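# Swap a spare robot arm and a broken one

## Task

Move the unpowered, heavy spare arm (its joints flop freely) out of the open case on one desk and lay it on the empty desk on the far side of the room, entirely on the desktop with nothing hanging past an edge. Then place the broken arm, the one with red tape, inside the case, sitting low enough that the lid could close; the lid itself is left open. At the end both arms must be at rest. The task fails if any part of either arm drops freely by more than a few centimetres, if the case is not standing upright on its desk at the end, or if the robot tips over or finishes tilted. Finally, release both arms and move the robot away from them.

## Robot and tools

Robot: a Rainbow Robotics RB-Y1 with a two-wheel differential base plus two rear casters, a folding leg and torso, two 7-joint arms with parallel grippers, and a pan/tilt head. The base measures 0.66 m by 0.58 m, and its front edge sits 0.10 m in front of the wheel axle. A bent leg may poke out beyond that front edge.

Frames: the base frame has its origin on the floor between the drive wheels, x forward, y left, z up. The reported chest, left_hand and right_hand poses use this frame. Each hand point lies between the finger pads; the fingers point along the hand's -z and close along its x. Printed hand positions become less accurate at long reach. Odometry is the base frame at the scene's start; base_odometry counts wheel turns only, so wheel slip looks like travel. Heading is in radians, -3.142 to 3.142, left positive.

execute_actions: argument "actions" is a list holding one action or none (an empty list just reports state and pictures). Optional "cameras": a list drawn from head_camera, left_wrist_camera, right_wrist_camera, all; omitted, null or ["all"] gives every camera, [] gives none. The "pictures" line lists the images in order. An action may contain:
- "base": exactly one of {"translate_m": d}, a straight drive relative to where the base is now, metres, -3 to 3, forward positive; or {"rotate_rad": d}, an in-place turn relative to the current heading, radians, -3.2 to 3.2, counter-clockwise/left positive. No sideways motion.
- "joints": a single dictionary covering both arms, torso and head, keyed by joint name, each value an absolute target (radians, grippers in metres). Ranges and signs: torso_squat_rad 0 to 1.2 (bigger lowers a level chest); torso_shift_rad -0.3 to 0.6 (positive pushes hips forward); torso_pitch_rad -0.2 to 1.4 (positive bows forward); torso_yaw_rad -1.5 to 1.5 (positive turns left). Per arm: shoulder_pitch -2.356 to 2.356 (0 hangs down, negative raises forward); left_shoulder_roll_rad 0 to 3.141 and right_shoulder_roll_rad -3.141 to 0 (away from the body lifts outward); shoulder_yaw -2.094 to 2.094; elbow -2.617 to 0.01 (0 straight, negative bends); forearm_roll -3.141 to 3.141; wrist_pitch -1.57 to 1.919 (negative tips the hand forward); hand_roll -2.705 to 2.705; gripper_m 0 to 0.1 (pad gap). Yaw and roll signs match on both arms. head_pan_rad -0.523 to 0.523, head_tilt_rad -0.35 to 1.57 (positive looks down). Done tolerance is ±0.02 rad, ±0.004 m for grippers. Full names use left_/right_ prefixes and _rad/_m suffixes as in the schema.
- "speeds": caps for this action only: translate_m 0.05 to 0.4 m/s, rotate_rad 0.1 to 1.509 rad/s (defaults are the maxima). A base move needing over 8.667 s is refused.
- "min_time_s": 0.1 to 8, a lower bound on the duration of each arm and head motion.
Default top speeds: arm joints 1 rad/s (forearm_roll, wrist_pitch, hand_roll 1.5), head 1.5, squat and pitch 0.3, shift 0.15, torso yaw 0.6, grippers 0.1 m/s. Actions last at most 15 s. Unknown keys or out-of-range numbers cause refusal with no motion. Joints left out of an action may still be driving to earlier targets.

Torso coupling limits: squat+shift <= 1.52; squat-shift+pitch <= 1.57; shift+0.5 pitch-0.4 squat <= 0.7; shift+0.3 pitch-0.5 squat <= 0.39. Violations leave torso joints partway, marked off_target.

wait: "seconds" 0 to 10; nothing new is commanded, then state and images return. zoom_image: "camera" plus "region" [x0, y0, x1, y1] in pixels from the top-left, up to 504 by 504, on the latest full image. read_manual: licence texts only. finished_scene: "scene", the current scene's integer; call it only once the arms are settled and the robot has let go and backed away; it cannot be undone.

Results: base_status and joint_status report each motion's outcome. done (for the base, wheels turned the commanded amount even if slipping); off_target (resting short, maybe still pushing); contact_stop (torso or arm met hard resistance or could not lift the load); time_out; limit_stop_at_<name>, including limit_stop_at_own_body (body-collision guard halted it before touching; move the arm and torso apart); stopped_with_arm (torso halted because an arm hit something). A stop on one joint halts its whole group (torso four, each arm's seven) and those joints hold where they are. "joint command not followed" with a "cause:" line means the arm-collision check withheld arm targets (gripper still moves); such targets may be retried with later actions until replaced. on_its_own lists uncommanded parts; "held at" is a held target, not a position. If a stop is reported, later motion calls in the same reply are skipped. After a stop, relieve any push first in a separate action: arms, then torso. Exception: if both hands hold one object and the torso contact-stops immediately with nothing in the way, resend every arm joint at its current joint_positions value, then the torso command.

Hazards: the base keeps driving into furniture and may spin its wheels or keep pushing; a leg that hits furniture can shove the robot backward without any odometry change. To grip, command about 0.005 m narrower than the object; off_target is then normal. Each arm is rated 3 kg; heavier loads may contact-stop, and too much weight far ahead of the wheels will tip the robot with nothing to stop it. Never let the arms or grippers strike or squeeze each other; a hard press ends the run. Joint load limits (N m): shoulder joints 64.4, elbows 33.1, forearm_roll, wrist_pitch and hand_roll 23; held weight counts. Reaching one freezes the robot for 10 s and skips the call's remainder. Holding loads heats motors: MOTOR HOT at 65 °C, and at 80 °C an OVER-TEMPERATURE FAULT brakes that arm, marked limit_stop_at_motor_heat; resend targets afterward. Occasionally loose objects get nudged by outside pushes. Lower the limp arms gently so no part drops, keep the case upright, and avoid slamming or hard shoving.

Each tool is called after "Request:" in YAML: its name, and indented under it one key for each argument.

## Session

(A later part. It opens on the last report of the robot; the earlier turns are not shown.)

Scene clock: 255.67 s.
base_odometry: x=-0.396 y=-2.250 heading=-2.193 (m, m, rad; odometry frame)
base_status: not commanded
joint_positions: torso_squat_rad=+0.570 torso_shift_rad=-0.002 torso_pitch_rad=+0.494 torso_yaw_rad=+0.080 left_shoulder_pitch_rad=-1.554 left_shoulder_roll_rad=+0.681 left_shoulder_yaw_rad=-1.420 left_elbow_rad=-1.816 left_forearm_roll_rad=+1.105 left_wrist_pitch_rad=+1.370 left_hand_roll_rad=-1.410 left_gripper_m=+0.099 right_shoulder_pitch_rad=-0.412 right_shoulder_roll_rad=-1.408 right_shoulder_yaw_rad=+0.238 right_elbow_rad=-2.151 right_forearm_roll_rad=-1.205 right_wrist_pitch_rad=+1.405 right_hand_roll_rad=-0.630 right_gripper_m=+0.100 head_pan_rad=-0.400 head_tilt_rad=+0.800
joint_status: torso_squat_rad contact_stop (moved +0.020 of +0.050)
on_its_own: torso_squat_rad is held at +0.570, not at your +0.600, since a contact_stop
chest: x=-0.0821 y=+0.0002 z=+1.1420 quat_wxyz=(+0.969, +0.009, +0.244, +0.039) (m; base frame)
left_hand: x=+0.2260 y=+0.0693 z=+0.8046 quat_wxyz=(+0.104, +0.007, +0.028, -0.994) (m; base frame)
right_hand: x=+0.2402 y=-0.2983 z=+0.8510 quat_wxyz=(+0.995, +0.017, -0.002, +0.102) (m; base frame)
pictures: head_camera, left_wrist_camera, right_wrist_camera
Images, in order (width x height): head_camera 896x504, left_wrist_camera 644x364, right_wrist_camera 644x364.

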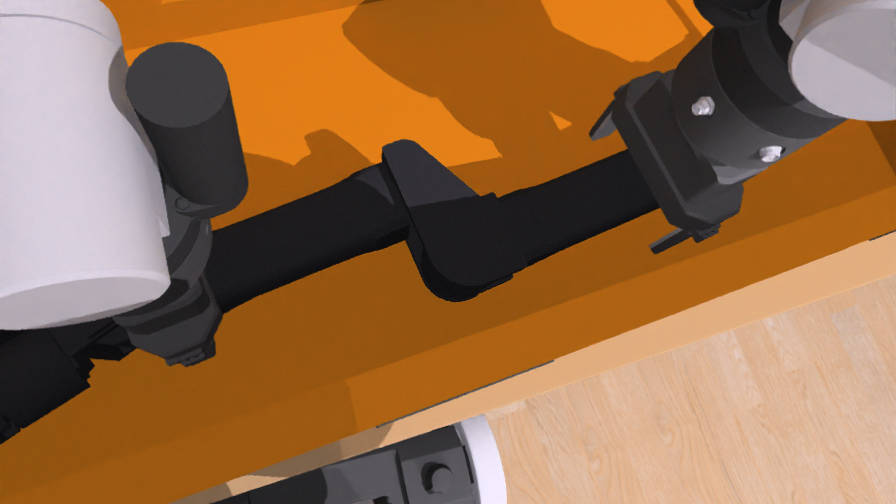

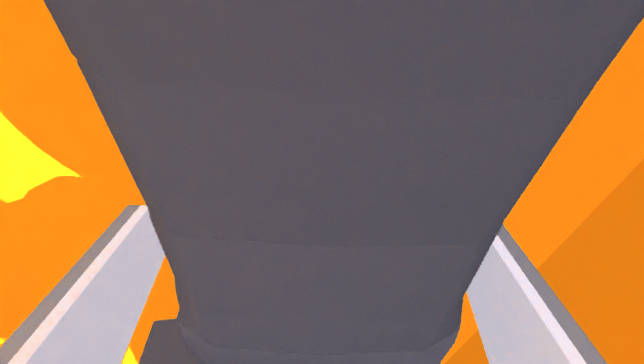

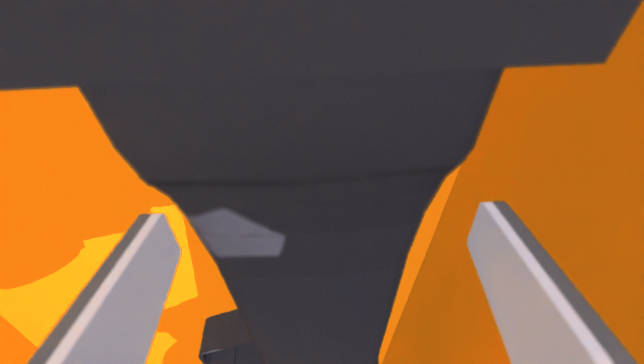

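Request:
execute_actions:
  actions:
    - {"joints":{"torso_squat_rad":0.55,"torso_pitch_rad":0.5,"torso_shift_rad":0}}
  cameras: []

Request:
execute_actions:
  actions:
    - {"joints":{"right_shoulder_pitch_rad":-0.418,"right_shoulder_roll_rad":-1.241,"right_elbow_rad":-2.123,"right_forearm_roll_rad":-1.077,"right_wrist_pitch_rad":1.497,"right_hand_roll_rad":-0.61,"left_gripper_m":0.03},"min_time_s":1.5}

Scene clock: 280.47 s.
base_odometry: x=-0.396 y=-2.250 heading=-2.193 (m, m, rad; odometry frame)
base_status: not commanded
joint_positions: torso_squat_rad=+0.550 torso_shift_rad=+0.000 torso_pitch_rad=+0.500 torso_yaw_rad=+0.080 left_shoulder_pitch_rad=-1.550 left_shoulder_roll_rad=+0.680 left_shoulder_yaw_rad=-1.424 left_elbow_rad=-1.815 left_forearm_roll_rad=+1.105 left_wrist_pitch_rad=+1.369 left_hand_roll_rad=-1.410 left_gripper_m=+0.099 right_shoulder_pitch_rad=-0.412 right_shoulder_roll_rad=-1.408 right_shoulder_yaw_rad=+0.238 right_elbow_rad=-2.151 right_forearm_roll_rad=-1.205 right_wrist_pitch_rad=+1.405 right_hand_roll_rad=-0.630 right_gripper_m=+0.100 head_pan_rad=-0.400 head_tilt_rad=+0.800
joint_status: all done
chest: x=-0.0796 y=+0.0002 z=+1.1488 quat_wxyz=(+0.968, +0.010, +0.247, +0.039) (m; base frame)
left_hand: x=+0.2243 y=+0.0702 z=+0.8076 quat_wxyz=(+0.104, +0.002, +0.030, -0.994) (m; base frame)
right_hand: x=+0.2411 y=-0.2983 z=+0.8560 quat_wxyz=(+0.995, +0.018, +0.001, +0.102) (m; base frame)
pictures: none
No camera images: the call's "cameras" was empty. Leave "cameras" out to get every camera's image.

Scene clock: 282.27 s.
base_odometry: x=-0.396 y=-2.250 heading=-2.193 (m, m, rad; odometry frame)
base_status: not commanded
joint_positions: torso_squat_rad=+0.550 torso_shift_rad=+0.000 torso_pitch_rad=+0.500 torso_yaw_rad=+0.080 left_shoulder_pitch_rad=-1.550 left_shoulder_roll_rad=+0.680 left_shoulder_yaw_rad=-1.424 left_elbow_rad=-1.815 left_forearm_roll_rad=+1.105 left_wrist_pitch_rad=+1.369 left_hand_roll_rad=-1.410 left_gripper_m=+0.056 right_shoulder_pitch_rad=-0.418 right_shoulder_roll_rad=-1.241 right_shoulder_yaw_rad=+0.238 right_elbow_rad=-2.123 right_forearm_roll_rad=-1.077 right_wrist_pitch_rad=+1.497 right_hand_roll_rad=-0.610 right_gripper_m=+0.100 head_pan_rad=-0.400 head_tilt_rad=+0.800
joint_status: left_gripper_m off_target (ended at +0.056, target +0.030); the others done
chest: x=-0.0797 y=+0.0002 z=+1.1488 quat_wxyz=(+0.968, +0.010, +0.247, +0.039) (m; base frame)
left_hand: x=+0.2239 y=+0.0701 z=+0.8075 quat_wxyz=(+0.104, +0.001, +0.030, -0.994) (m; base frame)
right_hand: x=+0.2386 y=-0.2854 z=+0.8317 quat_wxyz=(+0.995, +0.017, +0.003, +0.100) (m; base frame)
pictures: head_camera, left_wrist_camera, right_wrist_camera
Images, in order (width x height): head_camera 896x504, left_wrist_camera 644x364, right_wrist_camera 644x364.

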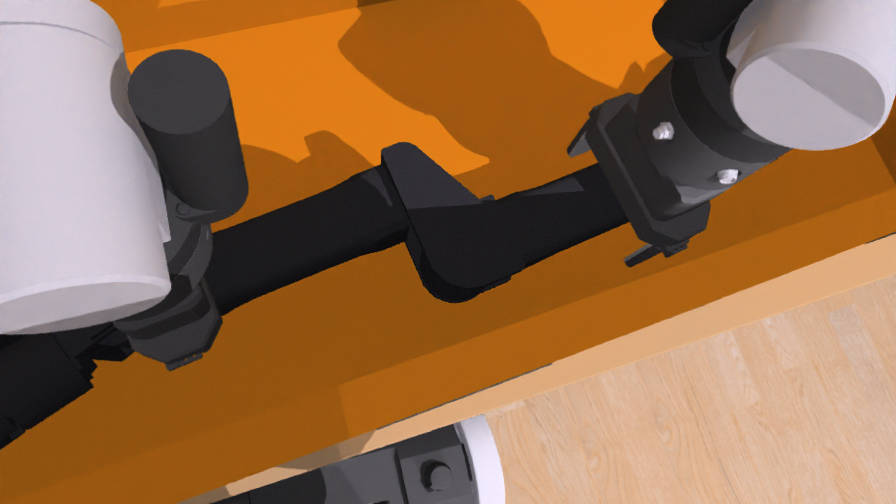

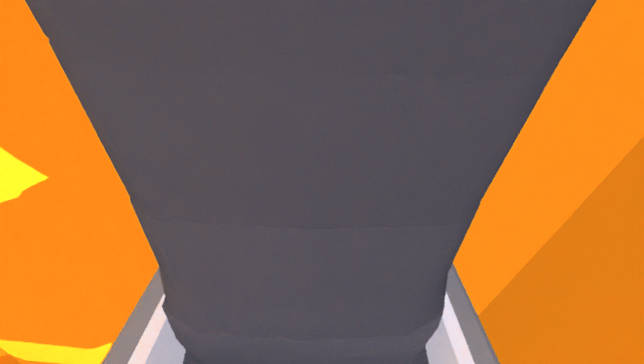

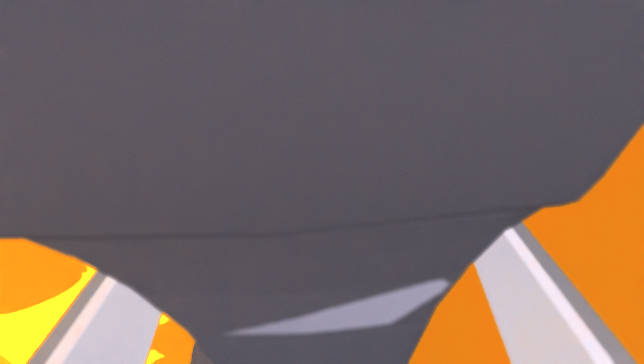

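Request:
execute_actions:
  actions:
    - {"joints":{"right_gripper_m":0.02,"left_gripper_m":0.02}}
  cameras: ["right_wrist_camera"]

Request:
execute_actions:
  actions:
    - {"joints":{"torso_squat_rad":0.4,"head_pan_rad":-0.52,"head_tilt_rad":0.7}}

Scene clock: 290.30 s.
base_odometry: x=-0.396 y=-2.250 heading=-2.193 (m, m, rad; odometry frame)
base_status: not commanded
joint_positions: torso_squat_rad=+0.550 torso_shift_rad=+0.000 torso_pitch_rad=+0.500 torso_yaw_rad=+0.080 left_shoulder_pitch_rad=-1.550 left_shoulder_roll_rad=+0.680 left_shoulder_yaw_rad=-1.424 left_elbow_rad=-1.816 left_forearm_roll_rad=+1.105 left_wrist_pitch_rad=+1.369 left_hand_roll_rad=-1.410 left_gripper_m=+0.056 right_shoulder_pitch_rad=-0.418 right_shoulder_roll_rad=-1.241 right_shoulder_yaw_rad=+0.238 right_elbow_rad=-2.123 right_forearm_roll_rad=-1.077 right_wrist_pitch_rad=+1.497 right_hand_roll_rad=-0.610 right_gripper_m=+0.054 head_pan_rad=-0.400 head_tilt_rad=+0.800
joint_status: left_gripper_m off_target (ended at +0.056, target +0.020); right_gripper_m off_target (ended at +0.054, target +0.020)
chest: x=-0.0796 y=+0.0002 z=+1.1488 quat_wxyz=(+0.968, +0.010, +0.247, +0.039) (m; base frame)
left_hand: x=+0.2239 y=+0.0701 z=+0.8075 quat_wxyz=(+0.104, +0.001, +0.030, -0.994) (m; base frame)
right_hand: x=+0.2390 y=-0.2853 z=+0.8318 quat_wxyz=(+0.995, +0.018, +0.002, +0.099) (m; base frame)
pictures: right_wrist_camera
Images, in order (width x height): right_wrist_camera 644x364.

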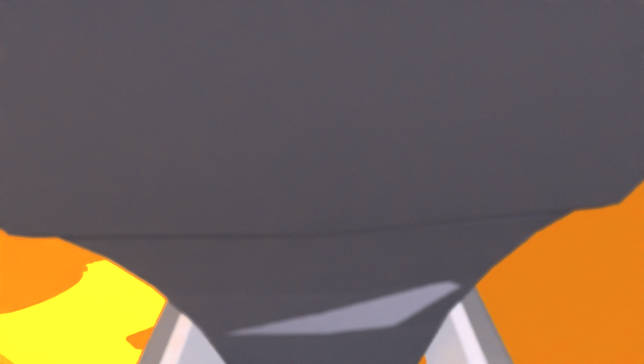

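Scene clock: 291.60 s.
base_odometry: x=-0.396 y=-2.250 heading=-2.193 (m, m, rad; odometry frame)
base_status: not commanded
joint_positions: torso_squat_rad=+0.400 torso_shift_rad=+0.001 torso_pitch_rad=+0.502 torso_yaw_rad=+0.080 left_shoulder_pitch_rad=-1.548 left_shoulder_roll_rad=+0.679 left_shoulder_yaw_rad=-1.425 left_elbow_rad=-1.815 left_forearm_roll_rad=+1.105 left_wrist_pitch_rad=+1.369 left_hand_roll_rad=-1.410 left_gripper_m=+0.056 right_shoulder_pitch_rad=-0.417 right_shoulder_roll_rad=-1.240 right_shoulder_yaw_rad=+0.239 right_elbow_rad=-2.122 right_forearm_roll_rad=-1.077 right_wrist_pitch_rad=+1.497 right_hand_roll_rad=-0.610 right_gripper_m=+0.054 head_pan_rad=-0.520 head_tilt_rad=+0.700
joint_status: all done
chest: x=-0.0789 y=+0.0002 z=+1.1966 quat_wxyz=(+0.968, +0.010, +0.248, +0.039) (m; base frame)
left_hand: x=+0.2233 y=+0.0703 z=+0.8541 quat_wxyz=(+0.104, +0.000, +0.030, -0.994) (m; base frame)
right_hand: x=+0.2382 y=-0.2853 z=+0.8783 quat_wxyz=(+0.995, +0.018, +0.005, +0.099) (m; base frame)
pictures: head_camera, left_wrist_camera, right_wrist_camera
Images, in order (width x height): head_camera 896x504, left_wrist_camera 644x364, right_wrist_camera 644x364.

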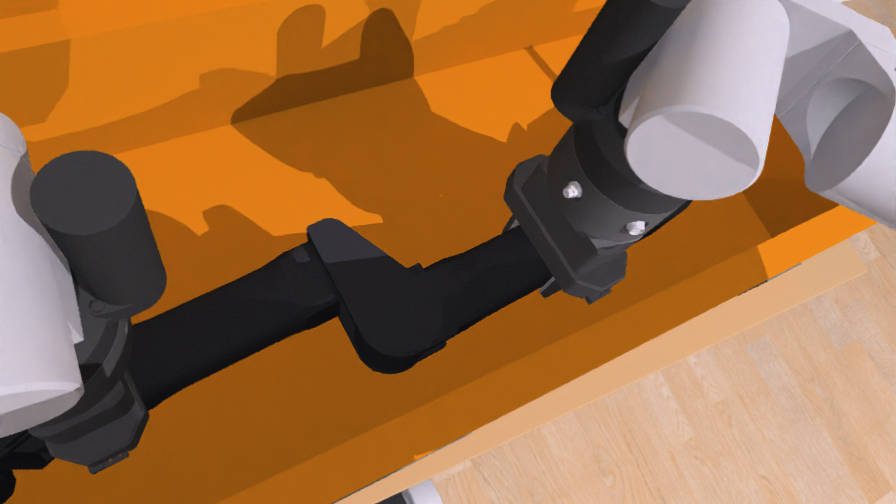

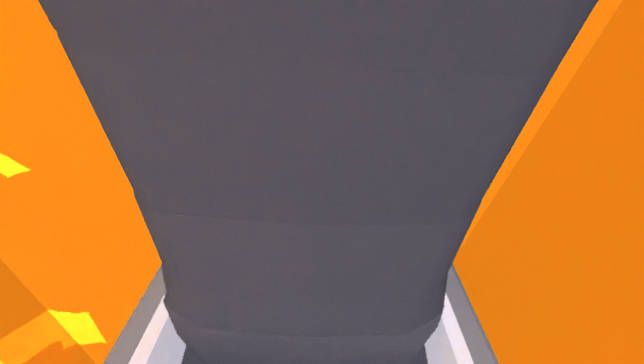

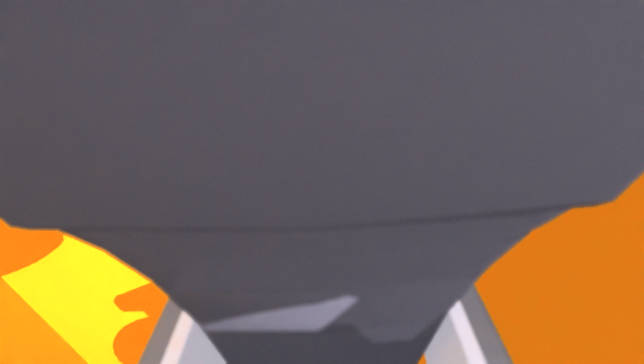

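Request:
execute_actions:
  actions:
    - {"base":{"translate_m":0.04},"joints":{"torso_squat_rad":0.0,"head_pan_rad":0.3}}
  cameras: ["head_camera"]

Request:
execute_actions:
  actions:
    - {"joints":{"torso_pitch_rad":0.25,"head_pan_rad":-0.52,"head_tilt_rad":0.8}}

Scene clock: 305.70 s.
base_odometry: x=-0.419 y=-2.283 heading=-2.194 (m, m, rad; odometry frame)
base_status: done
joint_positions: torso_squat_rad=+0.000 torso_shift_rad=+0.001 torso_pitch_rad=+0.502 torso_yaw_rad=+0.080 left_shoulder_pitch_rad=-1.548 left_shoulder_roll_rad=+0.679 left_shoulder_yaw_rad=-1.425 left_elbow_rad=-1.815 left_forearm_roll_rad=+1.105 left_wrist_pitch_rad=+1.369 left_hand_roll_rad=-1.410 left_gripper_m=+0.056 right_shoulder_pitch_rad=-0.417 right_shoulder_roll_rad=-1.240 right_shoulder_yaw_rad=+0.239 right_elbow_rad=-2.122 right_forearm_roll_rad=-1.077 right_wrist_pitch_rad=+1.497 right_hand_roll_rad=-0.610 right_gripper_m=+0.054 head_pan_rad=+0.300 head_tilt_rad=+0.700
joint_status: all done
chest: x=-0.0787 y=+0.0002 z=+1.2518 quat_wxyz=(+0.968, +0.010, +0.248, +0.039) (m; base frame)
left_hand: x=+0.2233 y=+0.0703 z=+0.9091 quat_wxyz=(+0.104, -0.001, +0.030, -0.994) (m; base frame)
right_hand: x=+0.2382 y=-0.2853 z=+0.9333 quat_wxyz=(+0.995, +0.018, +0.005, +0.099) (m; base frame)
pictures: head_camera
Images, in order (width x height): head_camera 896x504.

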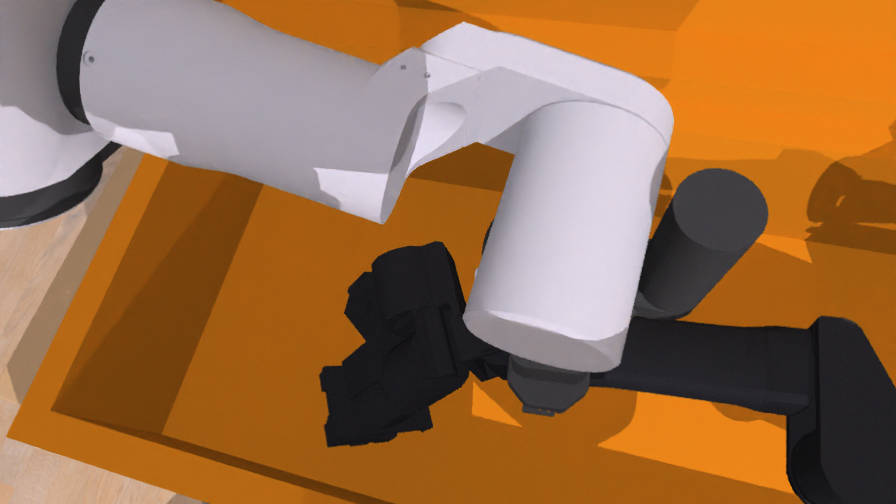

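Scene clock: 307.33 s.
base_odometry: x=-0.419 y=-2.283 heading=-2.194 (m, m, rad; odometry frame)
base_status: not commanded
joint_positions: torso_squat_rad=+0.000 torso_shift_rad=+0.001 torso_pitch_rad=+0.252 torso_yaw_rad=+0.080 left_shoulder_pitch_rad=-1.548 left_shoulder_roll_rad=+0.679 left_shoulder_yaw_rad=-1.426 left_elbow_rad=-1.815 left_forearm_roll_rad=+1.105 left_wrist_pitch_rad=+1.369 left_hand_roll_rad=-1.410 left_gripper_m=+0.056 right_shoulder_pitch_rad=-0.417 right_shoulder_roll_rad=-1.240 right_shoulder_yaw_rad=+0.239 right_elbow_rad=-2.122 right_forearm_roll_rad=-1.077 right_wrist_pitch_rad=+1.497 right_hand_roll_rad=-0.610 right_gripper_m=+0.054 head_pan_rad=-0.520 head_tilt_rad=+0.800
joint_status: all done
chest: x=-0.1505 y=+0.0002 z=+1.2802 quat_wxyz=(+0.991, +0.005, +0.125, +0.040) (m; base frame)
left_hand: x=+0.2266 y=+0.0702 z=+1.0227 quat_wxyz=(+0.106, +0.123, +0.017, -0.987) (m; base frame)
right_hand: x=+0.2351 y=-0.2853 z=+1.0498 quat_wxyz=(+0.988, +0.005, -0.119, +0.101) (m; base frame)
pictures: head_camera, left_wrist_camera, right_wrist_camera
Images, in order (width x height): head_camera 896x504, left_wrist_camera 644x364, right_wrist_camera 644x364.

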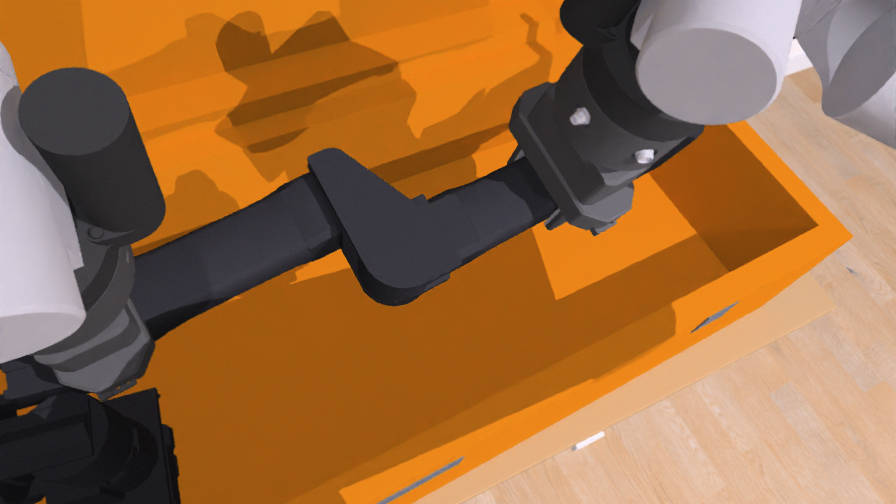

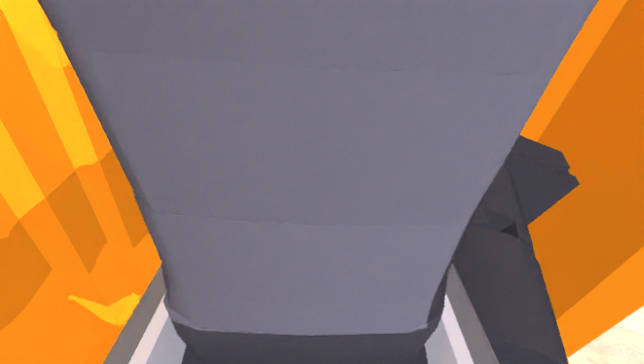

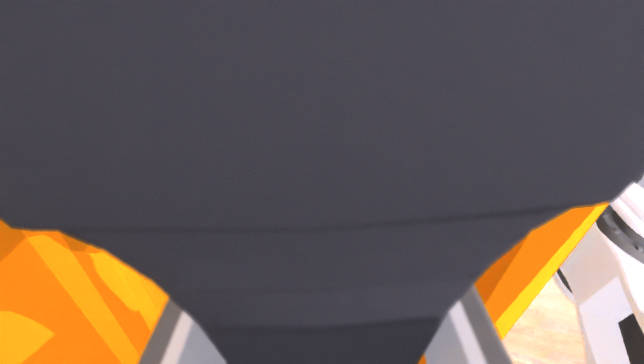

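Request:
execute_actions:
  actions:
    - {"joints":{"torso_pitch_rad":0.0,"head_pan_rad":0.2,"head_tilt_rad":1.0}}
  cameras: ["head_camera"]

Request:
execute_actions:
  actions:
    - {"joints":{"torso_pitch_rad":-0.18}}

Scene clock: 313.90 s.
base_odometry: x=-0.419 y=-2.283 heading=-2.194 (m, m, rad; odometry frame)
base_status: not commanded
joint_positions: torso_squat_rad=+0.000 torso_shift_rad=+0.001 torso_pitch_rad=+0.002 torso_yaw_rad=+0.080 left_shoulder_pitch_rad=-1.547 left_shoulder_roll_rad=+0.679 left_shoulder_yaw_rad=-1.426 left_elbow_rad=-1.816 left_forearm_roll_rad=+1.106 left_wrist_pitch_rad=+1.369 left_hand_roll_rad=-1.410 left_gripper_m=+0.056 right_shoulder_pitch_rad=-0.416 right_shoulder_roll_rad=-1.240 right_shoulder_yaw_rad=+0.240 right_elbow_rad=-2.122 right_forearm_roll_rad=-1.077 right_wrist_pitch_rad=+1.497 right_hand_roll_rad=-0.610 right_gripper_m=+0.054 head_pan_rad=+0.200 head_tilt_rad=+1.000
joint_status: all done
chest: x=-0.2271 y=+0.0002 z=+1.2899 quat_wxyz=(+0.999, +0.000, +0.001, +0.040) (m; base frame)
left_hand: x=+0.2017 y=+0.0701 z=+1.1335 quat_wxyz=(+0.107, +0.245, +0.004, -0.964) (m; base frame)
right_hand: x=+0.2032 y=-0.2854 z=+1.1618 quat_wxyz=(+0.965, -0.007, -0.240, +0.101) (m; base frame)
pictures: head_camera
Images, in order (width x height): head_camera 896x504.

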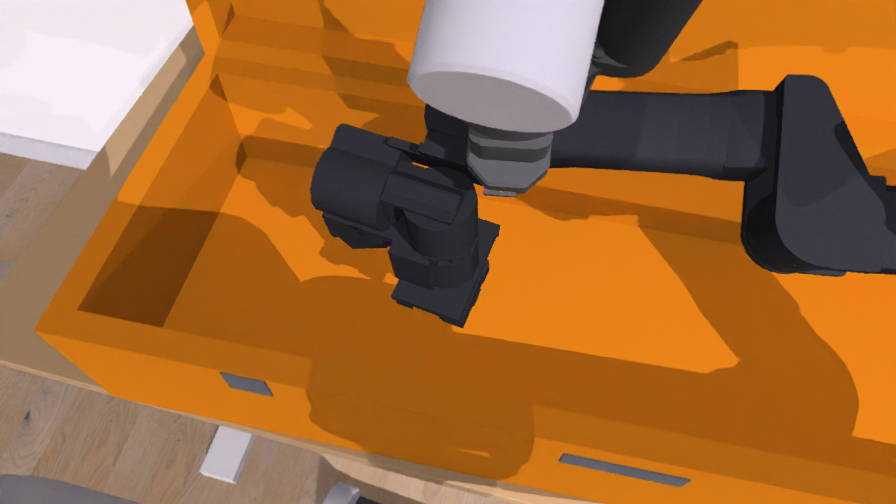

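Scene clock: 315.30 s.
base_odometry: x=-0.419 y=-2.283 heading=-2.194 (m, m, rad; odometry frame)
base_status: not commanded
joint_positions: torso_squat_rad=+0.000 torso_shift_rad=+0.000 torso_pitch_rad=-0.179 torso_yaw_rad=+0.080 left_shoulder_pitch_rad=-1.547 left_shoulder_roll_rad=+0.678 left_shoulder_yaw_rad=-1.426 left_elbow_rad=-1.816 left_forearm_roll_rad=+1.106 left_wrist_pitch_rad=+1.369 left_hand_roll_rad=-1.410 left_gripper_m=+0.056 right_shoulder_pitch_rad=-0.416 right_shoulder_roll_rad=-1.240 right_shoulder_yaw_rad=+0.240 right_elbow_rad=-2.122 right_forearm_roll_rad=-1.078 right_wrist_pitch_rad=+1.497 right_hand_roll_rad=-0.610 right_gripper_m=+0.054 head_pan_rad=+0.200 head_tilt_rad=+1.000
joint_status: all done
chest: x=-0.2826 y=+0.0002 z=+1.2850 quat_wxyz=(+0.995, -0.004, -0.089, +0.040) (m; base frame)
left_hand: x=+0.1671 y=+0.0701 z=+1.2077 quat_wxyz=(+0.107, +0.330, -0.006, -0.938) (m; base frame)
right_hand: x=+0.1636 y=-0.2854 z=+1.2358 quat_wxyz=(+0.940, -0.016, -0.326, +0.100) (m; base frame)
pictures: head_camera, left_wrist_camera, right_wrist_camera
Images, in order (width x height): head_camera 896x504, left_wrist_camera 644x364, right_wrist_camera 644x364.

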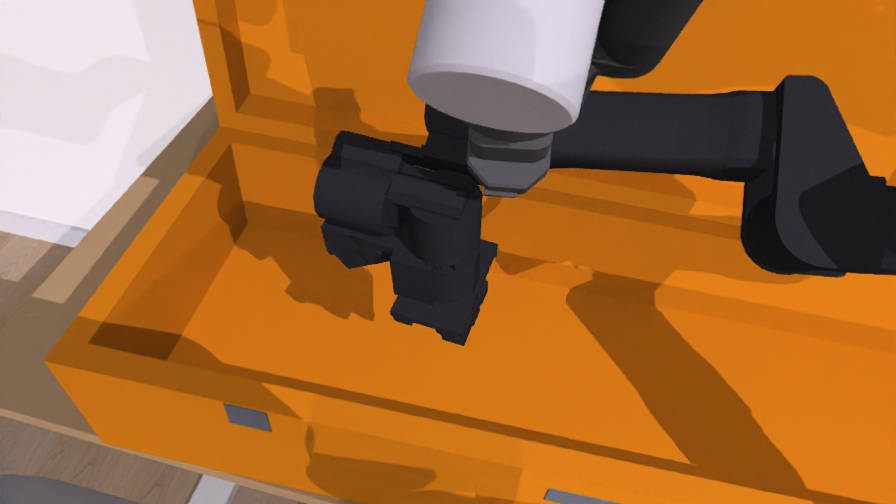

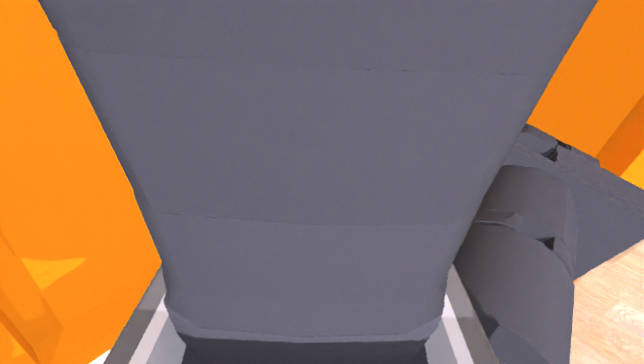

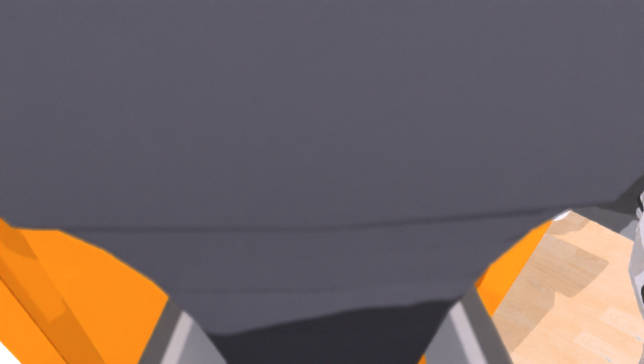

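Request:
execute_actions:
  actions:
    - {"base":{"translate_m":-0.2},"speeds":{"translate_m":0.06},"joints":{"head_tilt_rad":1.2}}
  cameras: ["head_camera"]

Scene clock: 324.07 s.
base_odometry: x=-0.303 y=-2.121 heading=-2.195 (m, m, rad; odometry frame)
base_status: done
joint_positions: torso_squat_rad=+0.000 torso_shift_rad=+0.001 torso_pitch_rad=-0.179 torso_yaw_rad=+0.080 left_shoulder_pitch_rad=-1.547 left_shoulder_roll_rad=+0.678 left_shoulder_yaw_rad=-1.426 left_elbow_rad=-1.816 left_forearm_roll_rad=+1.106 left_wrist_pitch_rad=+1.369 left_hand_roll_rad=-1.410 left_gripper_m=+0.056 right_shoulder_pitch_rad=-0.416 right_shoulder_roll_rad=-1.240 right_shoulder_yaw_rad=+0.240 right_elbow_rad=-2.123 right_forearm_roll_rad=-1.078 right_wrist_pitch_rad=+1.497 right_hand_roll_rad=-0.610 right_gripper_m=+0.054 head_pan_rad=+0.200 head_tilt_rad=+1.200
joint_status: all done
chest: x=-0.2826 y=+0.0001 z=+1.2850 quat_wxyz=(+0.995, -0.004, -0.089, +0.040) (m; base frame)
left_hand: x=+0.1671 y=+0.0700 z=+1.2076 quat_wxyz=(+0.107, +0.330, -0.006, -0.938) (m; base frame)
right_hand: x=+0.1636 y=-0.2854 z=+1.2357 quat_wxyz=(+0.940, -0.016, -0.326, +0.100) (m; base frame)
pictures: head_camera
Images, in order (width x height): head_camera 896x504.

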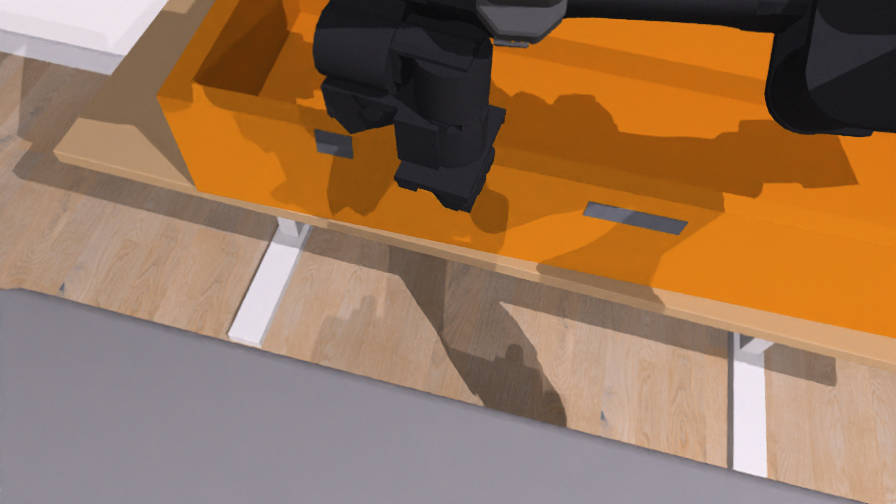

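Request:
execute_actions:
  actions:
    - {"base":{"translate_m":-0.5},"speeds":{"translate_m":0.25},"joints":{"torso_pitch_rad":0.0}}
  cameras: []

Request:
execute_actions:
  actions:
    - {"base":{"rotate_rad":-2.88},"speeds":{"rotate_rad":0.7},"joints":{"head_pan_rad":-0.08,"head_tilt_rad":0.3}}
  cameras: ["head_camera"]

Request:
execute_actions:
  actions:
    - {"base":{"translate_m":2.79}}
  cameras: []

Request:
execute_actions:
  actions:
    - {"base":{"rotate_rad":-0.26},"speeds":{"rotate_rad":0.3},"joints":{"head_tilt_rad":0.6}}

Scene clock: 341.43 s.
base_odometry: x=-0.010 y=-1.715 heading=-2.196 (m, m, rad; odometry frame)
base_status: done
joint_positions: torso_squat_rad=+0.000 torso_shift_rad=+0.001 torso_pitch_rad=+0.002 torso_yaw_rad=+0.080 left_shoulder_pitch_rad=-1.547 left_shoulder_roll_rad=+0.678 left_shoulder_yaw_rad=-1.426 left_elbow_rad=-1.816 left_forearm_roll_rad=+1.106 left_wrist_pitch_rad=+1.369 left_hand_roll_rad=-1.410 left_gripper_m=+0.056 right_shoulder_pitch_rad=-0.416 right_shoulder_roll_rad=-1.240 right_shoulder_yaw_rad=+0.240 right_elbow_rad=-2.122 right_forearm_roll_rad=-1.078 right_wrist_pitch_rad=+1.497 right_hand_roll_rad=-0.610 right_gripper_m=+0.054 head_pan_rad=+0.200 head_tilt_rad=+1.200
joint_status: all done
chest: x=-0.2271 y=+0.0001 z=+1.2899 quat_wxyz=(+0.999, +0.000, +0.001, +0.040) (m; base frame)
left_hand: x=+0.2015 y=+0.0700 z=+1.1332 quat_wxyz=(+0.107, +0.244, +0.004, -0.964) (m; base frame)
right_hand: x=+0.2030 y=-0.2854 z=+1.1615 quat_wxyz=(+0.966, -0.007, -0.240, +0.101) (m; base frame)
pictures: none
No camera images: the call's "cameras" was empty. Leave "cameras" out to get every camera's image.

Scene clock: 347.27 s.
base_odometry: x=-0.010 y=-1.715 heading=+1.207 (m, m, rad; odometry frame)
base_status: done
joint_positions: torso_squat_rad=+0.000 torso_shift_rad=+0.001 torso_pitch_rad=+0.002 torso_yaw_rad=+0.080 left_shoulder_pitch_rad=-1.547 left_shoulder_roll_rad=+0.678 left_shoulder_yaw_rad=-1.426 left_elbow_rad=-1.816 left_forearm_roll_rad=+1.106 left_wrist_pitch_rad=+1.369 left_hand_roll_rad=-1.410 left_gripper_m=+0.056 right_shoulder_pitch_rad=-0.416 right_shoulder_roll_rad=-1.240 right_shoulder_yaw_rad=+0.240 right_elbow_rad=-2.122 right_forearm_roll_rad=-1.078 right_wrist_pitch_rad=+1.497 right_hand_roll_rad=-0.610 right_gripper_m=+0.054 head_pan_rad=-0.080 head_tilt_rad=+0.300
joint_status: all done
chest: x=-0.2271 y=+0.0000 z=+1.2899 quat_wxyz=(+0.999, +0.000, +0.001, +0.040) (m; base frame)
left_hand: x=+0.2015 y=+0.0700 z=+1.1332 quat_wxyz=(+0.107, +0.244, +0.004, -0.964) (m; base frame)
right_hand: x=+0.2031 y=-0.2855 z=+1.1615 quat_wxyz=(+0.965, -0.007, -0.240, +0.101) (m; base frame)
pictures: head_camera
Images, in order (width x height): head_camera 896x504.

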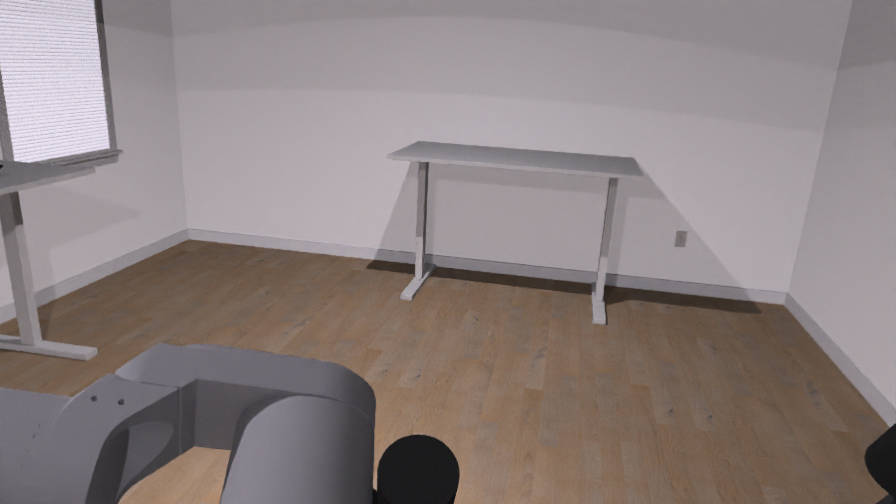

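Scene clock: 355.60 s.
base_odometry: x=+0.983 y=+0.892 heading=+1.207 (m, m, rad; odometry frame)
base_status: done
joint_positions: torso_squat_rad=+0.000 torso_shift_rad=+0.001 torso_pitch_rad=+0.002 torso_yaw_rad=+0.080 left_shoulder_pitch_rad=-1.547 left_shoulder_roll_rad=+0.678 left_shoulder_yaw_rad=-1.426 left_elbow_rad=-1.816 left_forearm_roll_rad=+1.106 left_wrist_pitch_rad=+1.369 left_hand_roll_rad=-1.410 left_gripper_m=+0.056 right_shoulder_pitch_rad=-0.416 right_shoulder_roll_rad=-1.240 right_shoulder_yaw_rad=+0.240 right_elbow_rad=-2.122 right_forearm_roll_rad=-1.077 right_wrist_pitch_rad=+1.497 right_hand_roll_rad=-0.610 right_gripper_m=+0.054 head_pan_rad=-0.080 head_tilt_rad=+0.300
joint_status: not commanded
chest: x=-0.2270 y=+0.0000 z=+1.2899 quat_wxyz=(+0.999, +0.000, +0.001, +0.040) (m; base frame)
left_hand: x=+0.2016 y=+0.0700 z=+1.1331 quat_wxyz=(+0.107, +0.244, +0.004, -0.964) (m; base frame)
right_hand: x=+0.2032 y=-0.2855 z=+1.1614 quat_wxyz=(+0.966, -0.007, -0.240, +0.101) (m; base frame)
pictures: none
No camera images: the call's "cameras" was empty. Leave "cameras" out to get every camera's image.

Scene clock: 357.37 s.
base_odometry: x=+0.983 y=+0.892 heading=+0.947 (m, m, rad; odometry frame)
base_status: done
joint_positions: torso_squat_rad=+0.000 torso_shift_rad=+0.001 torso_pitch_rad=+0.002 torso_yaw_rad=+0.080 left_shoulder_pitch_rad=-1.547 left_shoulder_roll_rad=+0.678 left_shoulder_yaw_rad=-1.426 left_elbow_rad=-1.816 left_forearm_roll_rad=+1.106 left_wrist_pitch_rad=+1.369 left_hand_roll_rad=-1.410 left_gripper_m=+0.056 right_shoulder_pitch_rad=-0.416 right_shoulder_roll_rad=-1.240 right_shoulder_yaw_rad=+0.240 right_elbow_rad=-2.122 right_forearm_roll_rad=-1.077 right_wrist_pitch_rad=+1.497 right_hand_roll_rad=-0.610 right_gripper_m=+0.054 head_pan_rad=-0.080 head_tilt_rad=+0.600
joint_status: all done
chest: x=-0.2270 y=+0.0001 z=+1.2899 quat_wxyz=(+0.999, +0.000, +0.001, +0.040) (m; base frame)
left_hand: x=+0.2016 y=+0.0700 z=+1.1332 quat_wxyz=(+0.107, +0.244, +0.004, -0.964) (m; base frame)
right_hand: x=+0.2032 y=-0.2855 z=+1.1615 quat_wxyz=(+0.966, -0.007, -0.240, +0.101) (m; base frame)
pictures: head_camera, left_wrist_camera, right_wrist_camera
Images, in order (width x height): head_camera 896x504, left_wrist_camera 644x364, right_wrist_camera 644x364.

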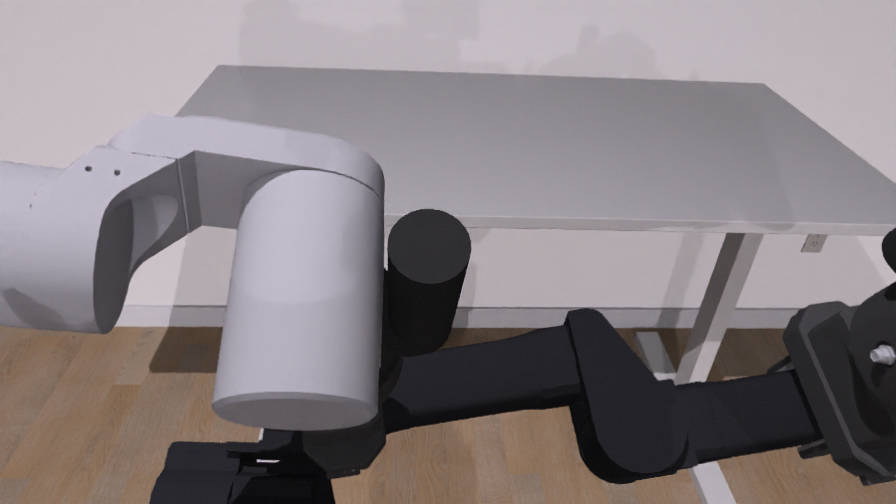

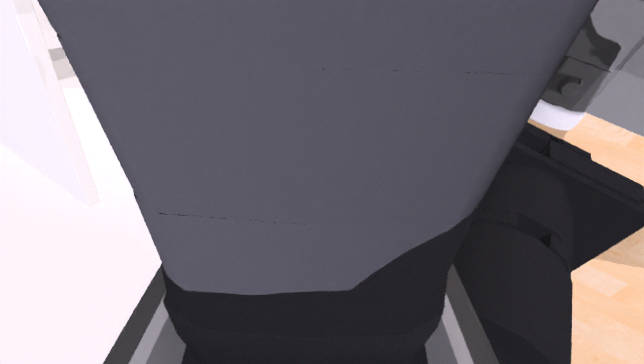

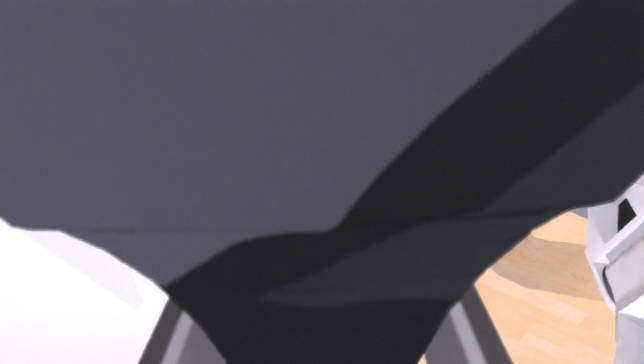

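Request:
execute_actions:
  actions:
    - {"joints":{"left_shoulder_pitch_rad":-1.728,"left_shoulder_roll_rad":0.737,"left_shoulder_yaw_rad":-1.349,"left_elbow_rad":-1.744,"left_forearm_roll_rad":1.319,"left_wrist_pitch_rad":1.454,"left_hand_roll_rad":-1.525,"right_shoulder_pitch_rad":-0.698,"right_shoulder_roll_rad":-1.296,"right_shoulder_yaw_rad":0.234,"right_elbow_rad":-2.011,"right_forearm_roll_rad":-1.26,"right_wrist_pitch_rad":1.671,"right_hand_roll_rad":-0.594,"head_tilt_rad":0.8},"min_time_s":3}

Scene clock: 454.37 s.
base_odometry: x=+0.983 y=+0.893 heading=+0.947 (m, m, rad; odometry frame)
base_status: not commanded
joint_positions: torso_squat_rad=+0.000 torso_shift_rad=+0.001 torso_pitch_rad=+0.002 torso_yaw_rad=+0.080 left_shoulder_pitch_rad=-1.558 left_shoulder_roll_rad=+0.676 left_shoulder_yaw_rad=-1.413 left_elbow_rad=-1.809 left_forearm_roll_rad=+1.127 left_wrist_pitch_rad=+1.376 left_hand_roll_rad=-1.426 left_gripper_m=+0.059 right_shoulder_pitch_rad=-0.695 right_shoulder_roll_rad=-1.291 right_shoulder_yaw_rad=+0.239 right_elbow_rad=-2.013 right_forearm_roll_rad=-1.262 right_wrist_pitch_rad=+1.671 right_hand_roll_rad=-0.594 right_gripper_m=+0.057 head_pan_rad=-0.080 head_tilt_rad=+0.800
joint_status: left_shoulder_pitch_rad contact_stop_at_left_wrist_pitch_rad (moved -0.011 of -0.181); left_shoulder_roll_rad contact_stop_at_left_wrist_pitch_rad (moved -0.002 of +0.059); left_shoulder_yaw_rad contact_stop_at_left_wrist_pitch_rad (moved +0.013 of +0.077); left_elbow_rad contact_stop_at_left_wrist_pitch_rad (moved +0.006 of +0.072); left_forearm_roll_rad contact_stop_at_left_wrist_pitch_rad (moved +0.021 of +0.213); left_wrist_pitch_rad contact_stop (moved +0.008 of +0.085); left_hand_roll_rad contact_stop_at_left_wrist_pitch_rad (moved -0.016 of -0.115); the others done
on_its_own: left_shoulder_pitch_rad is held at -1.558, not at your -1.728, since a contact_stop; left_shoulder_roll_rad is held at +0.679, not at your +0.737, since a contact_stop; left_shoulder_yaw_rad is held at -1.414, not at your -1.349, since a contact_stop; left_elbow_rad is held at -1.809, not at your -1.744, since a contact_stop; left_forearm_roll_rad is held at +1.127, not at your +1.319, since a contact_stop; left_wrist_pitch_rad is held at +1.378, not at your +1.454, since a contact_stop; left_hand_roll_rad is held at -1.427, not at your -1.525, since a contact_stop
chest: x=-0.2270 y=+0.0001 z=+1.2899 quat_wxyz=(+0.999, +0.000, +0.001, +0.040) (m; base frame)
left_hand: x=+0.2012 y=+0.0668 z=+1.1392 quat_wxyz=(+0.104, +0.241, +0.003, -0.965) (m; base frame)
right_hand: x=+0.2154 y=-0.2856 z=+1.2455 quat_wxyz=(+0.967, -0.012, -0.234, +0.098) (m; base frame)
pictures: head_camera, left_wrist_camera, right_wrist_camera
Images, in order (width x height): head_camera 896x504, left_wrist_camera 644x364, right_wrist_camera 644x364.

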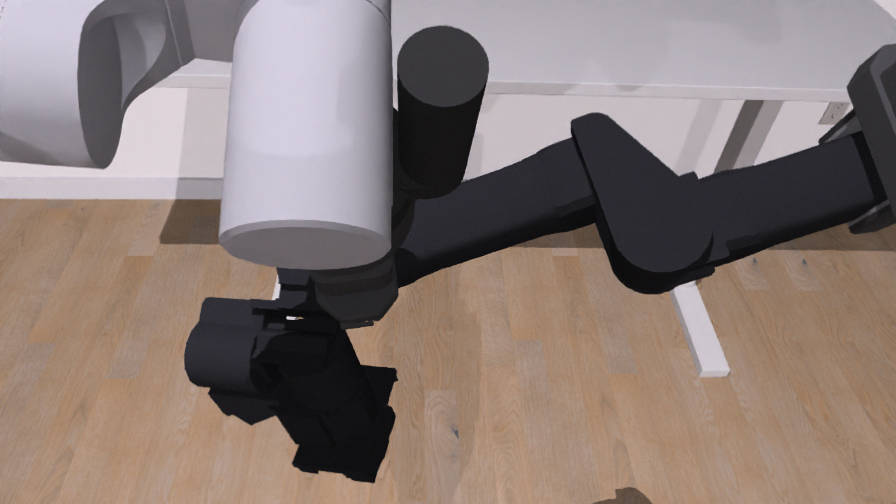

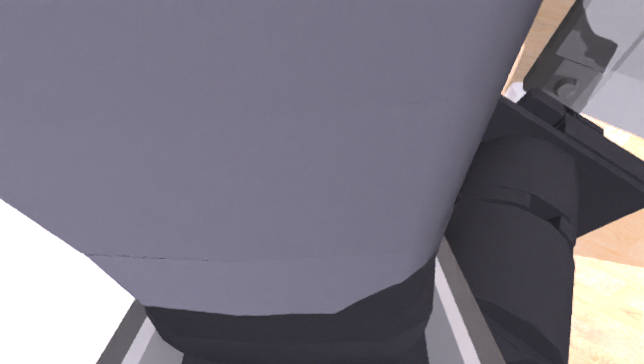

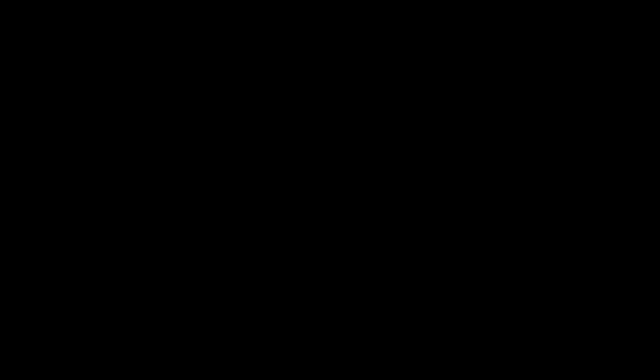

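Request:
execute_actions:
  actions:
    - {"joints":{"left_shoulder_pitch_rad":-1.728,"left_shoulder_roll_rad":0.737,"left_shoulder_yaw_rad":-1.349,"left_elbow_rad":-1.744,"left_forearm_roll_rad":1.319,"left_wrist_pitch_rad":1.454,"left_hand_roll_rad":-1.525},"min_time_s":3}

Scene clock: 459.57 s.
base_odometry: x=+0.983 y=+0.893 heading=+0.947 (m, m, rad; odometry frame)
base_status: not commanded
joint_positions: torso_squat_rad=+0.000 torso_shift_rad=+0.001 torso_pitch_rad=+0.002 torso_yaw_rad=+0.080 left_shoulder_pitch_rad=-1.558 left_shoulder_roll_rad=+0.673 left_shoulder_yaw_rad=-1.410 left_elbow_rad=-1.809 left_forearm_roll_rad=+1.130 left_wrist_pitch_rad=+1.375 left_hand_roll_rad=-1.427 left_gripper_m=+0.059 right_shoulder_pitch_rad=-0.695 right_shoulder_roll_rad=-1.293 right_shoulder_yaw_rad=+0.239 right_elbow_rad=-2.012 right_forearm_roll_rad=-1.261 right_wrist_pitch_rad=+1.672 right_hand_roll_rad=-0.594 right_gripper_m=+0.057 head_pan_rad=-0.080 head_tilt_rad=+0.800
joint_status: left_shoulder_pitch_rad contact_stop_at_left_wrist_pitch_rad (moved +0.000 of -0.170); left_shoulder_roll_rad contact_stop_at_left_wrist_pitch_rad (moved -0.003 of +0.061); left_shoulder_yaw_rad contact_stop_at_left_wrist_pitch_rad (moved +0.003 of +0.064); left_elbow_rad contact_stop_at_left_wrist_pitch_rad (moved +0.001 of +0.065); left_forearm_roll_rad contact_stop_at_left_wrist_pitch_rad (moved +0.003 of +0.192); left_wrist_pitch_rad contact_stop (moved -0.001 of +0.078); left_hand_roll_rad contact_stop_at_left_wrist_pitch_rad (moved -0.001 of -0.099)
on_its_own: left_shoulder_pitch_rad is held at -1.559, not at your -1.728, since a contact_stop; left_shoulder_roll_rad is held at +0.674, not at your +0.737, since a contact_stop; left_shoulder_yaw_rad is held at -1.411, not at your -1.349, since a contact_stop; left_elbow_rad is held at -1.809, not at your -1.744, since a contact_stop; left_forearm_roll_rad is held at +1.129, not at your +1.319, since a contact_stop; left_wrist_pitch_rad is held at +1.376, not at your +1.454, since a contact_stop; left_hand_roll_rad is held at -1.428, not at your -1.525, since a contact_stop
chest: x=-0.2270 y=+0.0001 z=+1.2899 quat_wxyz=(+0.999, +0.000, +0.001, +0.040) (m; base frame)
left_hand: x=+0.2003 y=+0.0645 z=+1.1393 quat_wxyz=(+0.103, +0.240, +0.001, -0.965) (m; base frame)
right_hand: x=+0.2155 y=-0.2865 z=+1.2458 quat_wxyz=(+0.967, -0.013, -0.234, +0.097) (m; base frame)
pictures: head_camera, left_wrist_camera, right_wrist_camera
Images, in order (width x height): head_camera 896x504, left_wrist_camera 644x364, right_wrist_camera 644x364.

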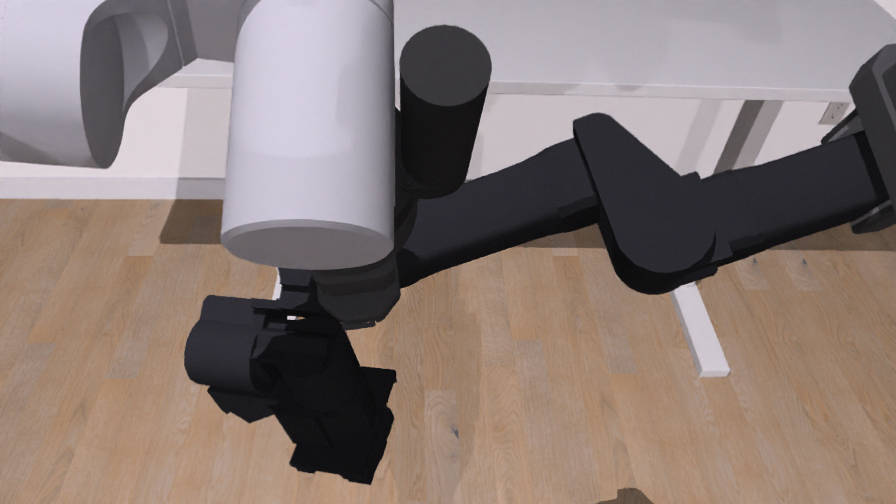

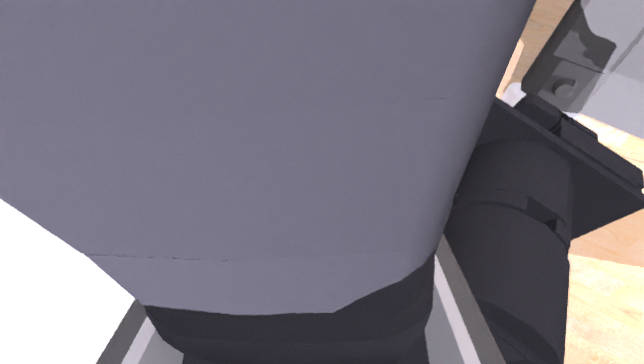

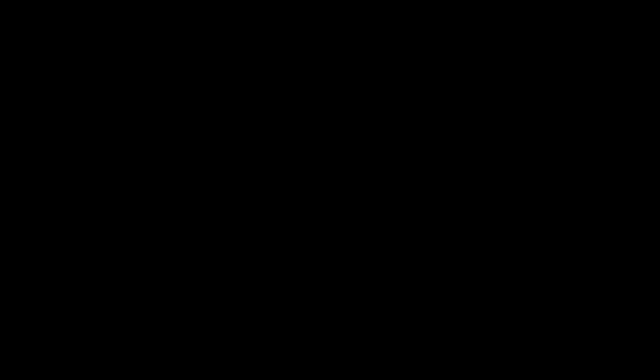

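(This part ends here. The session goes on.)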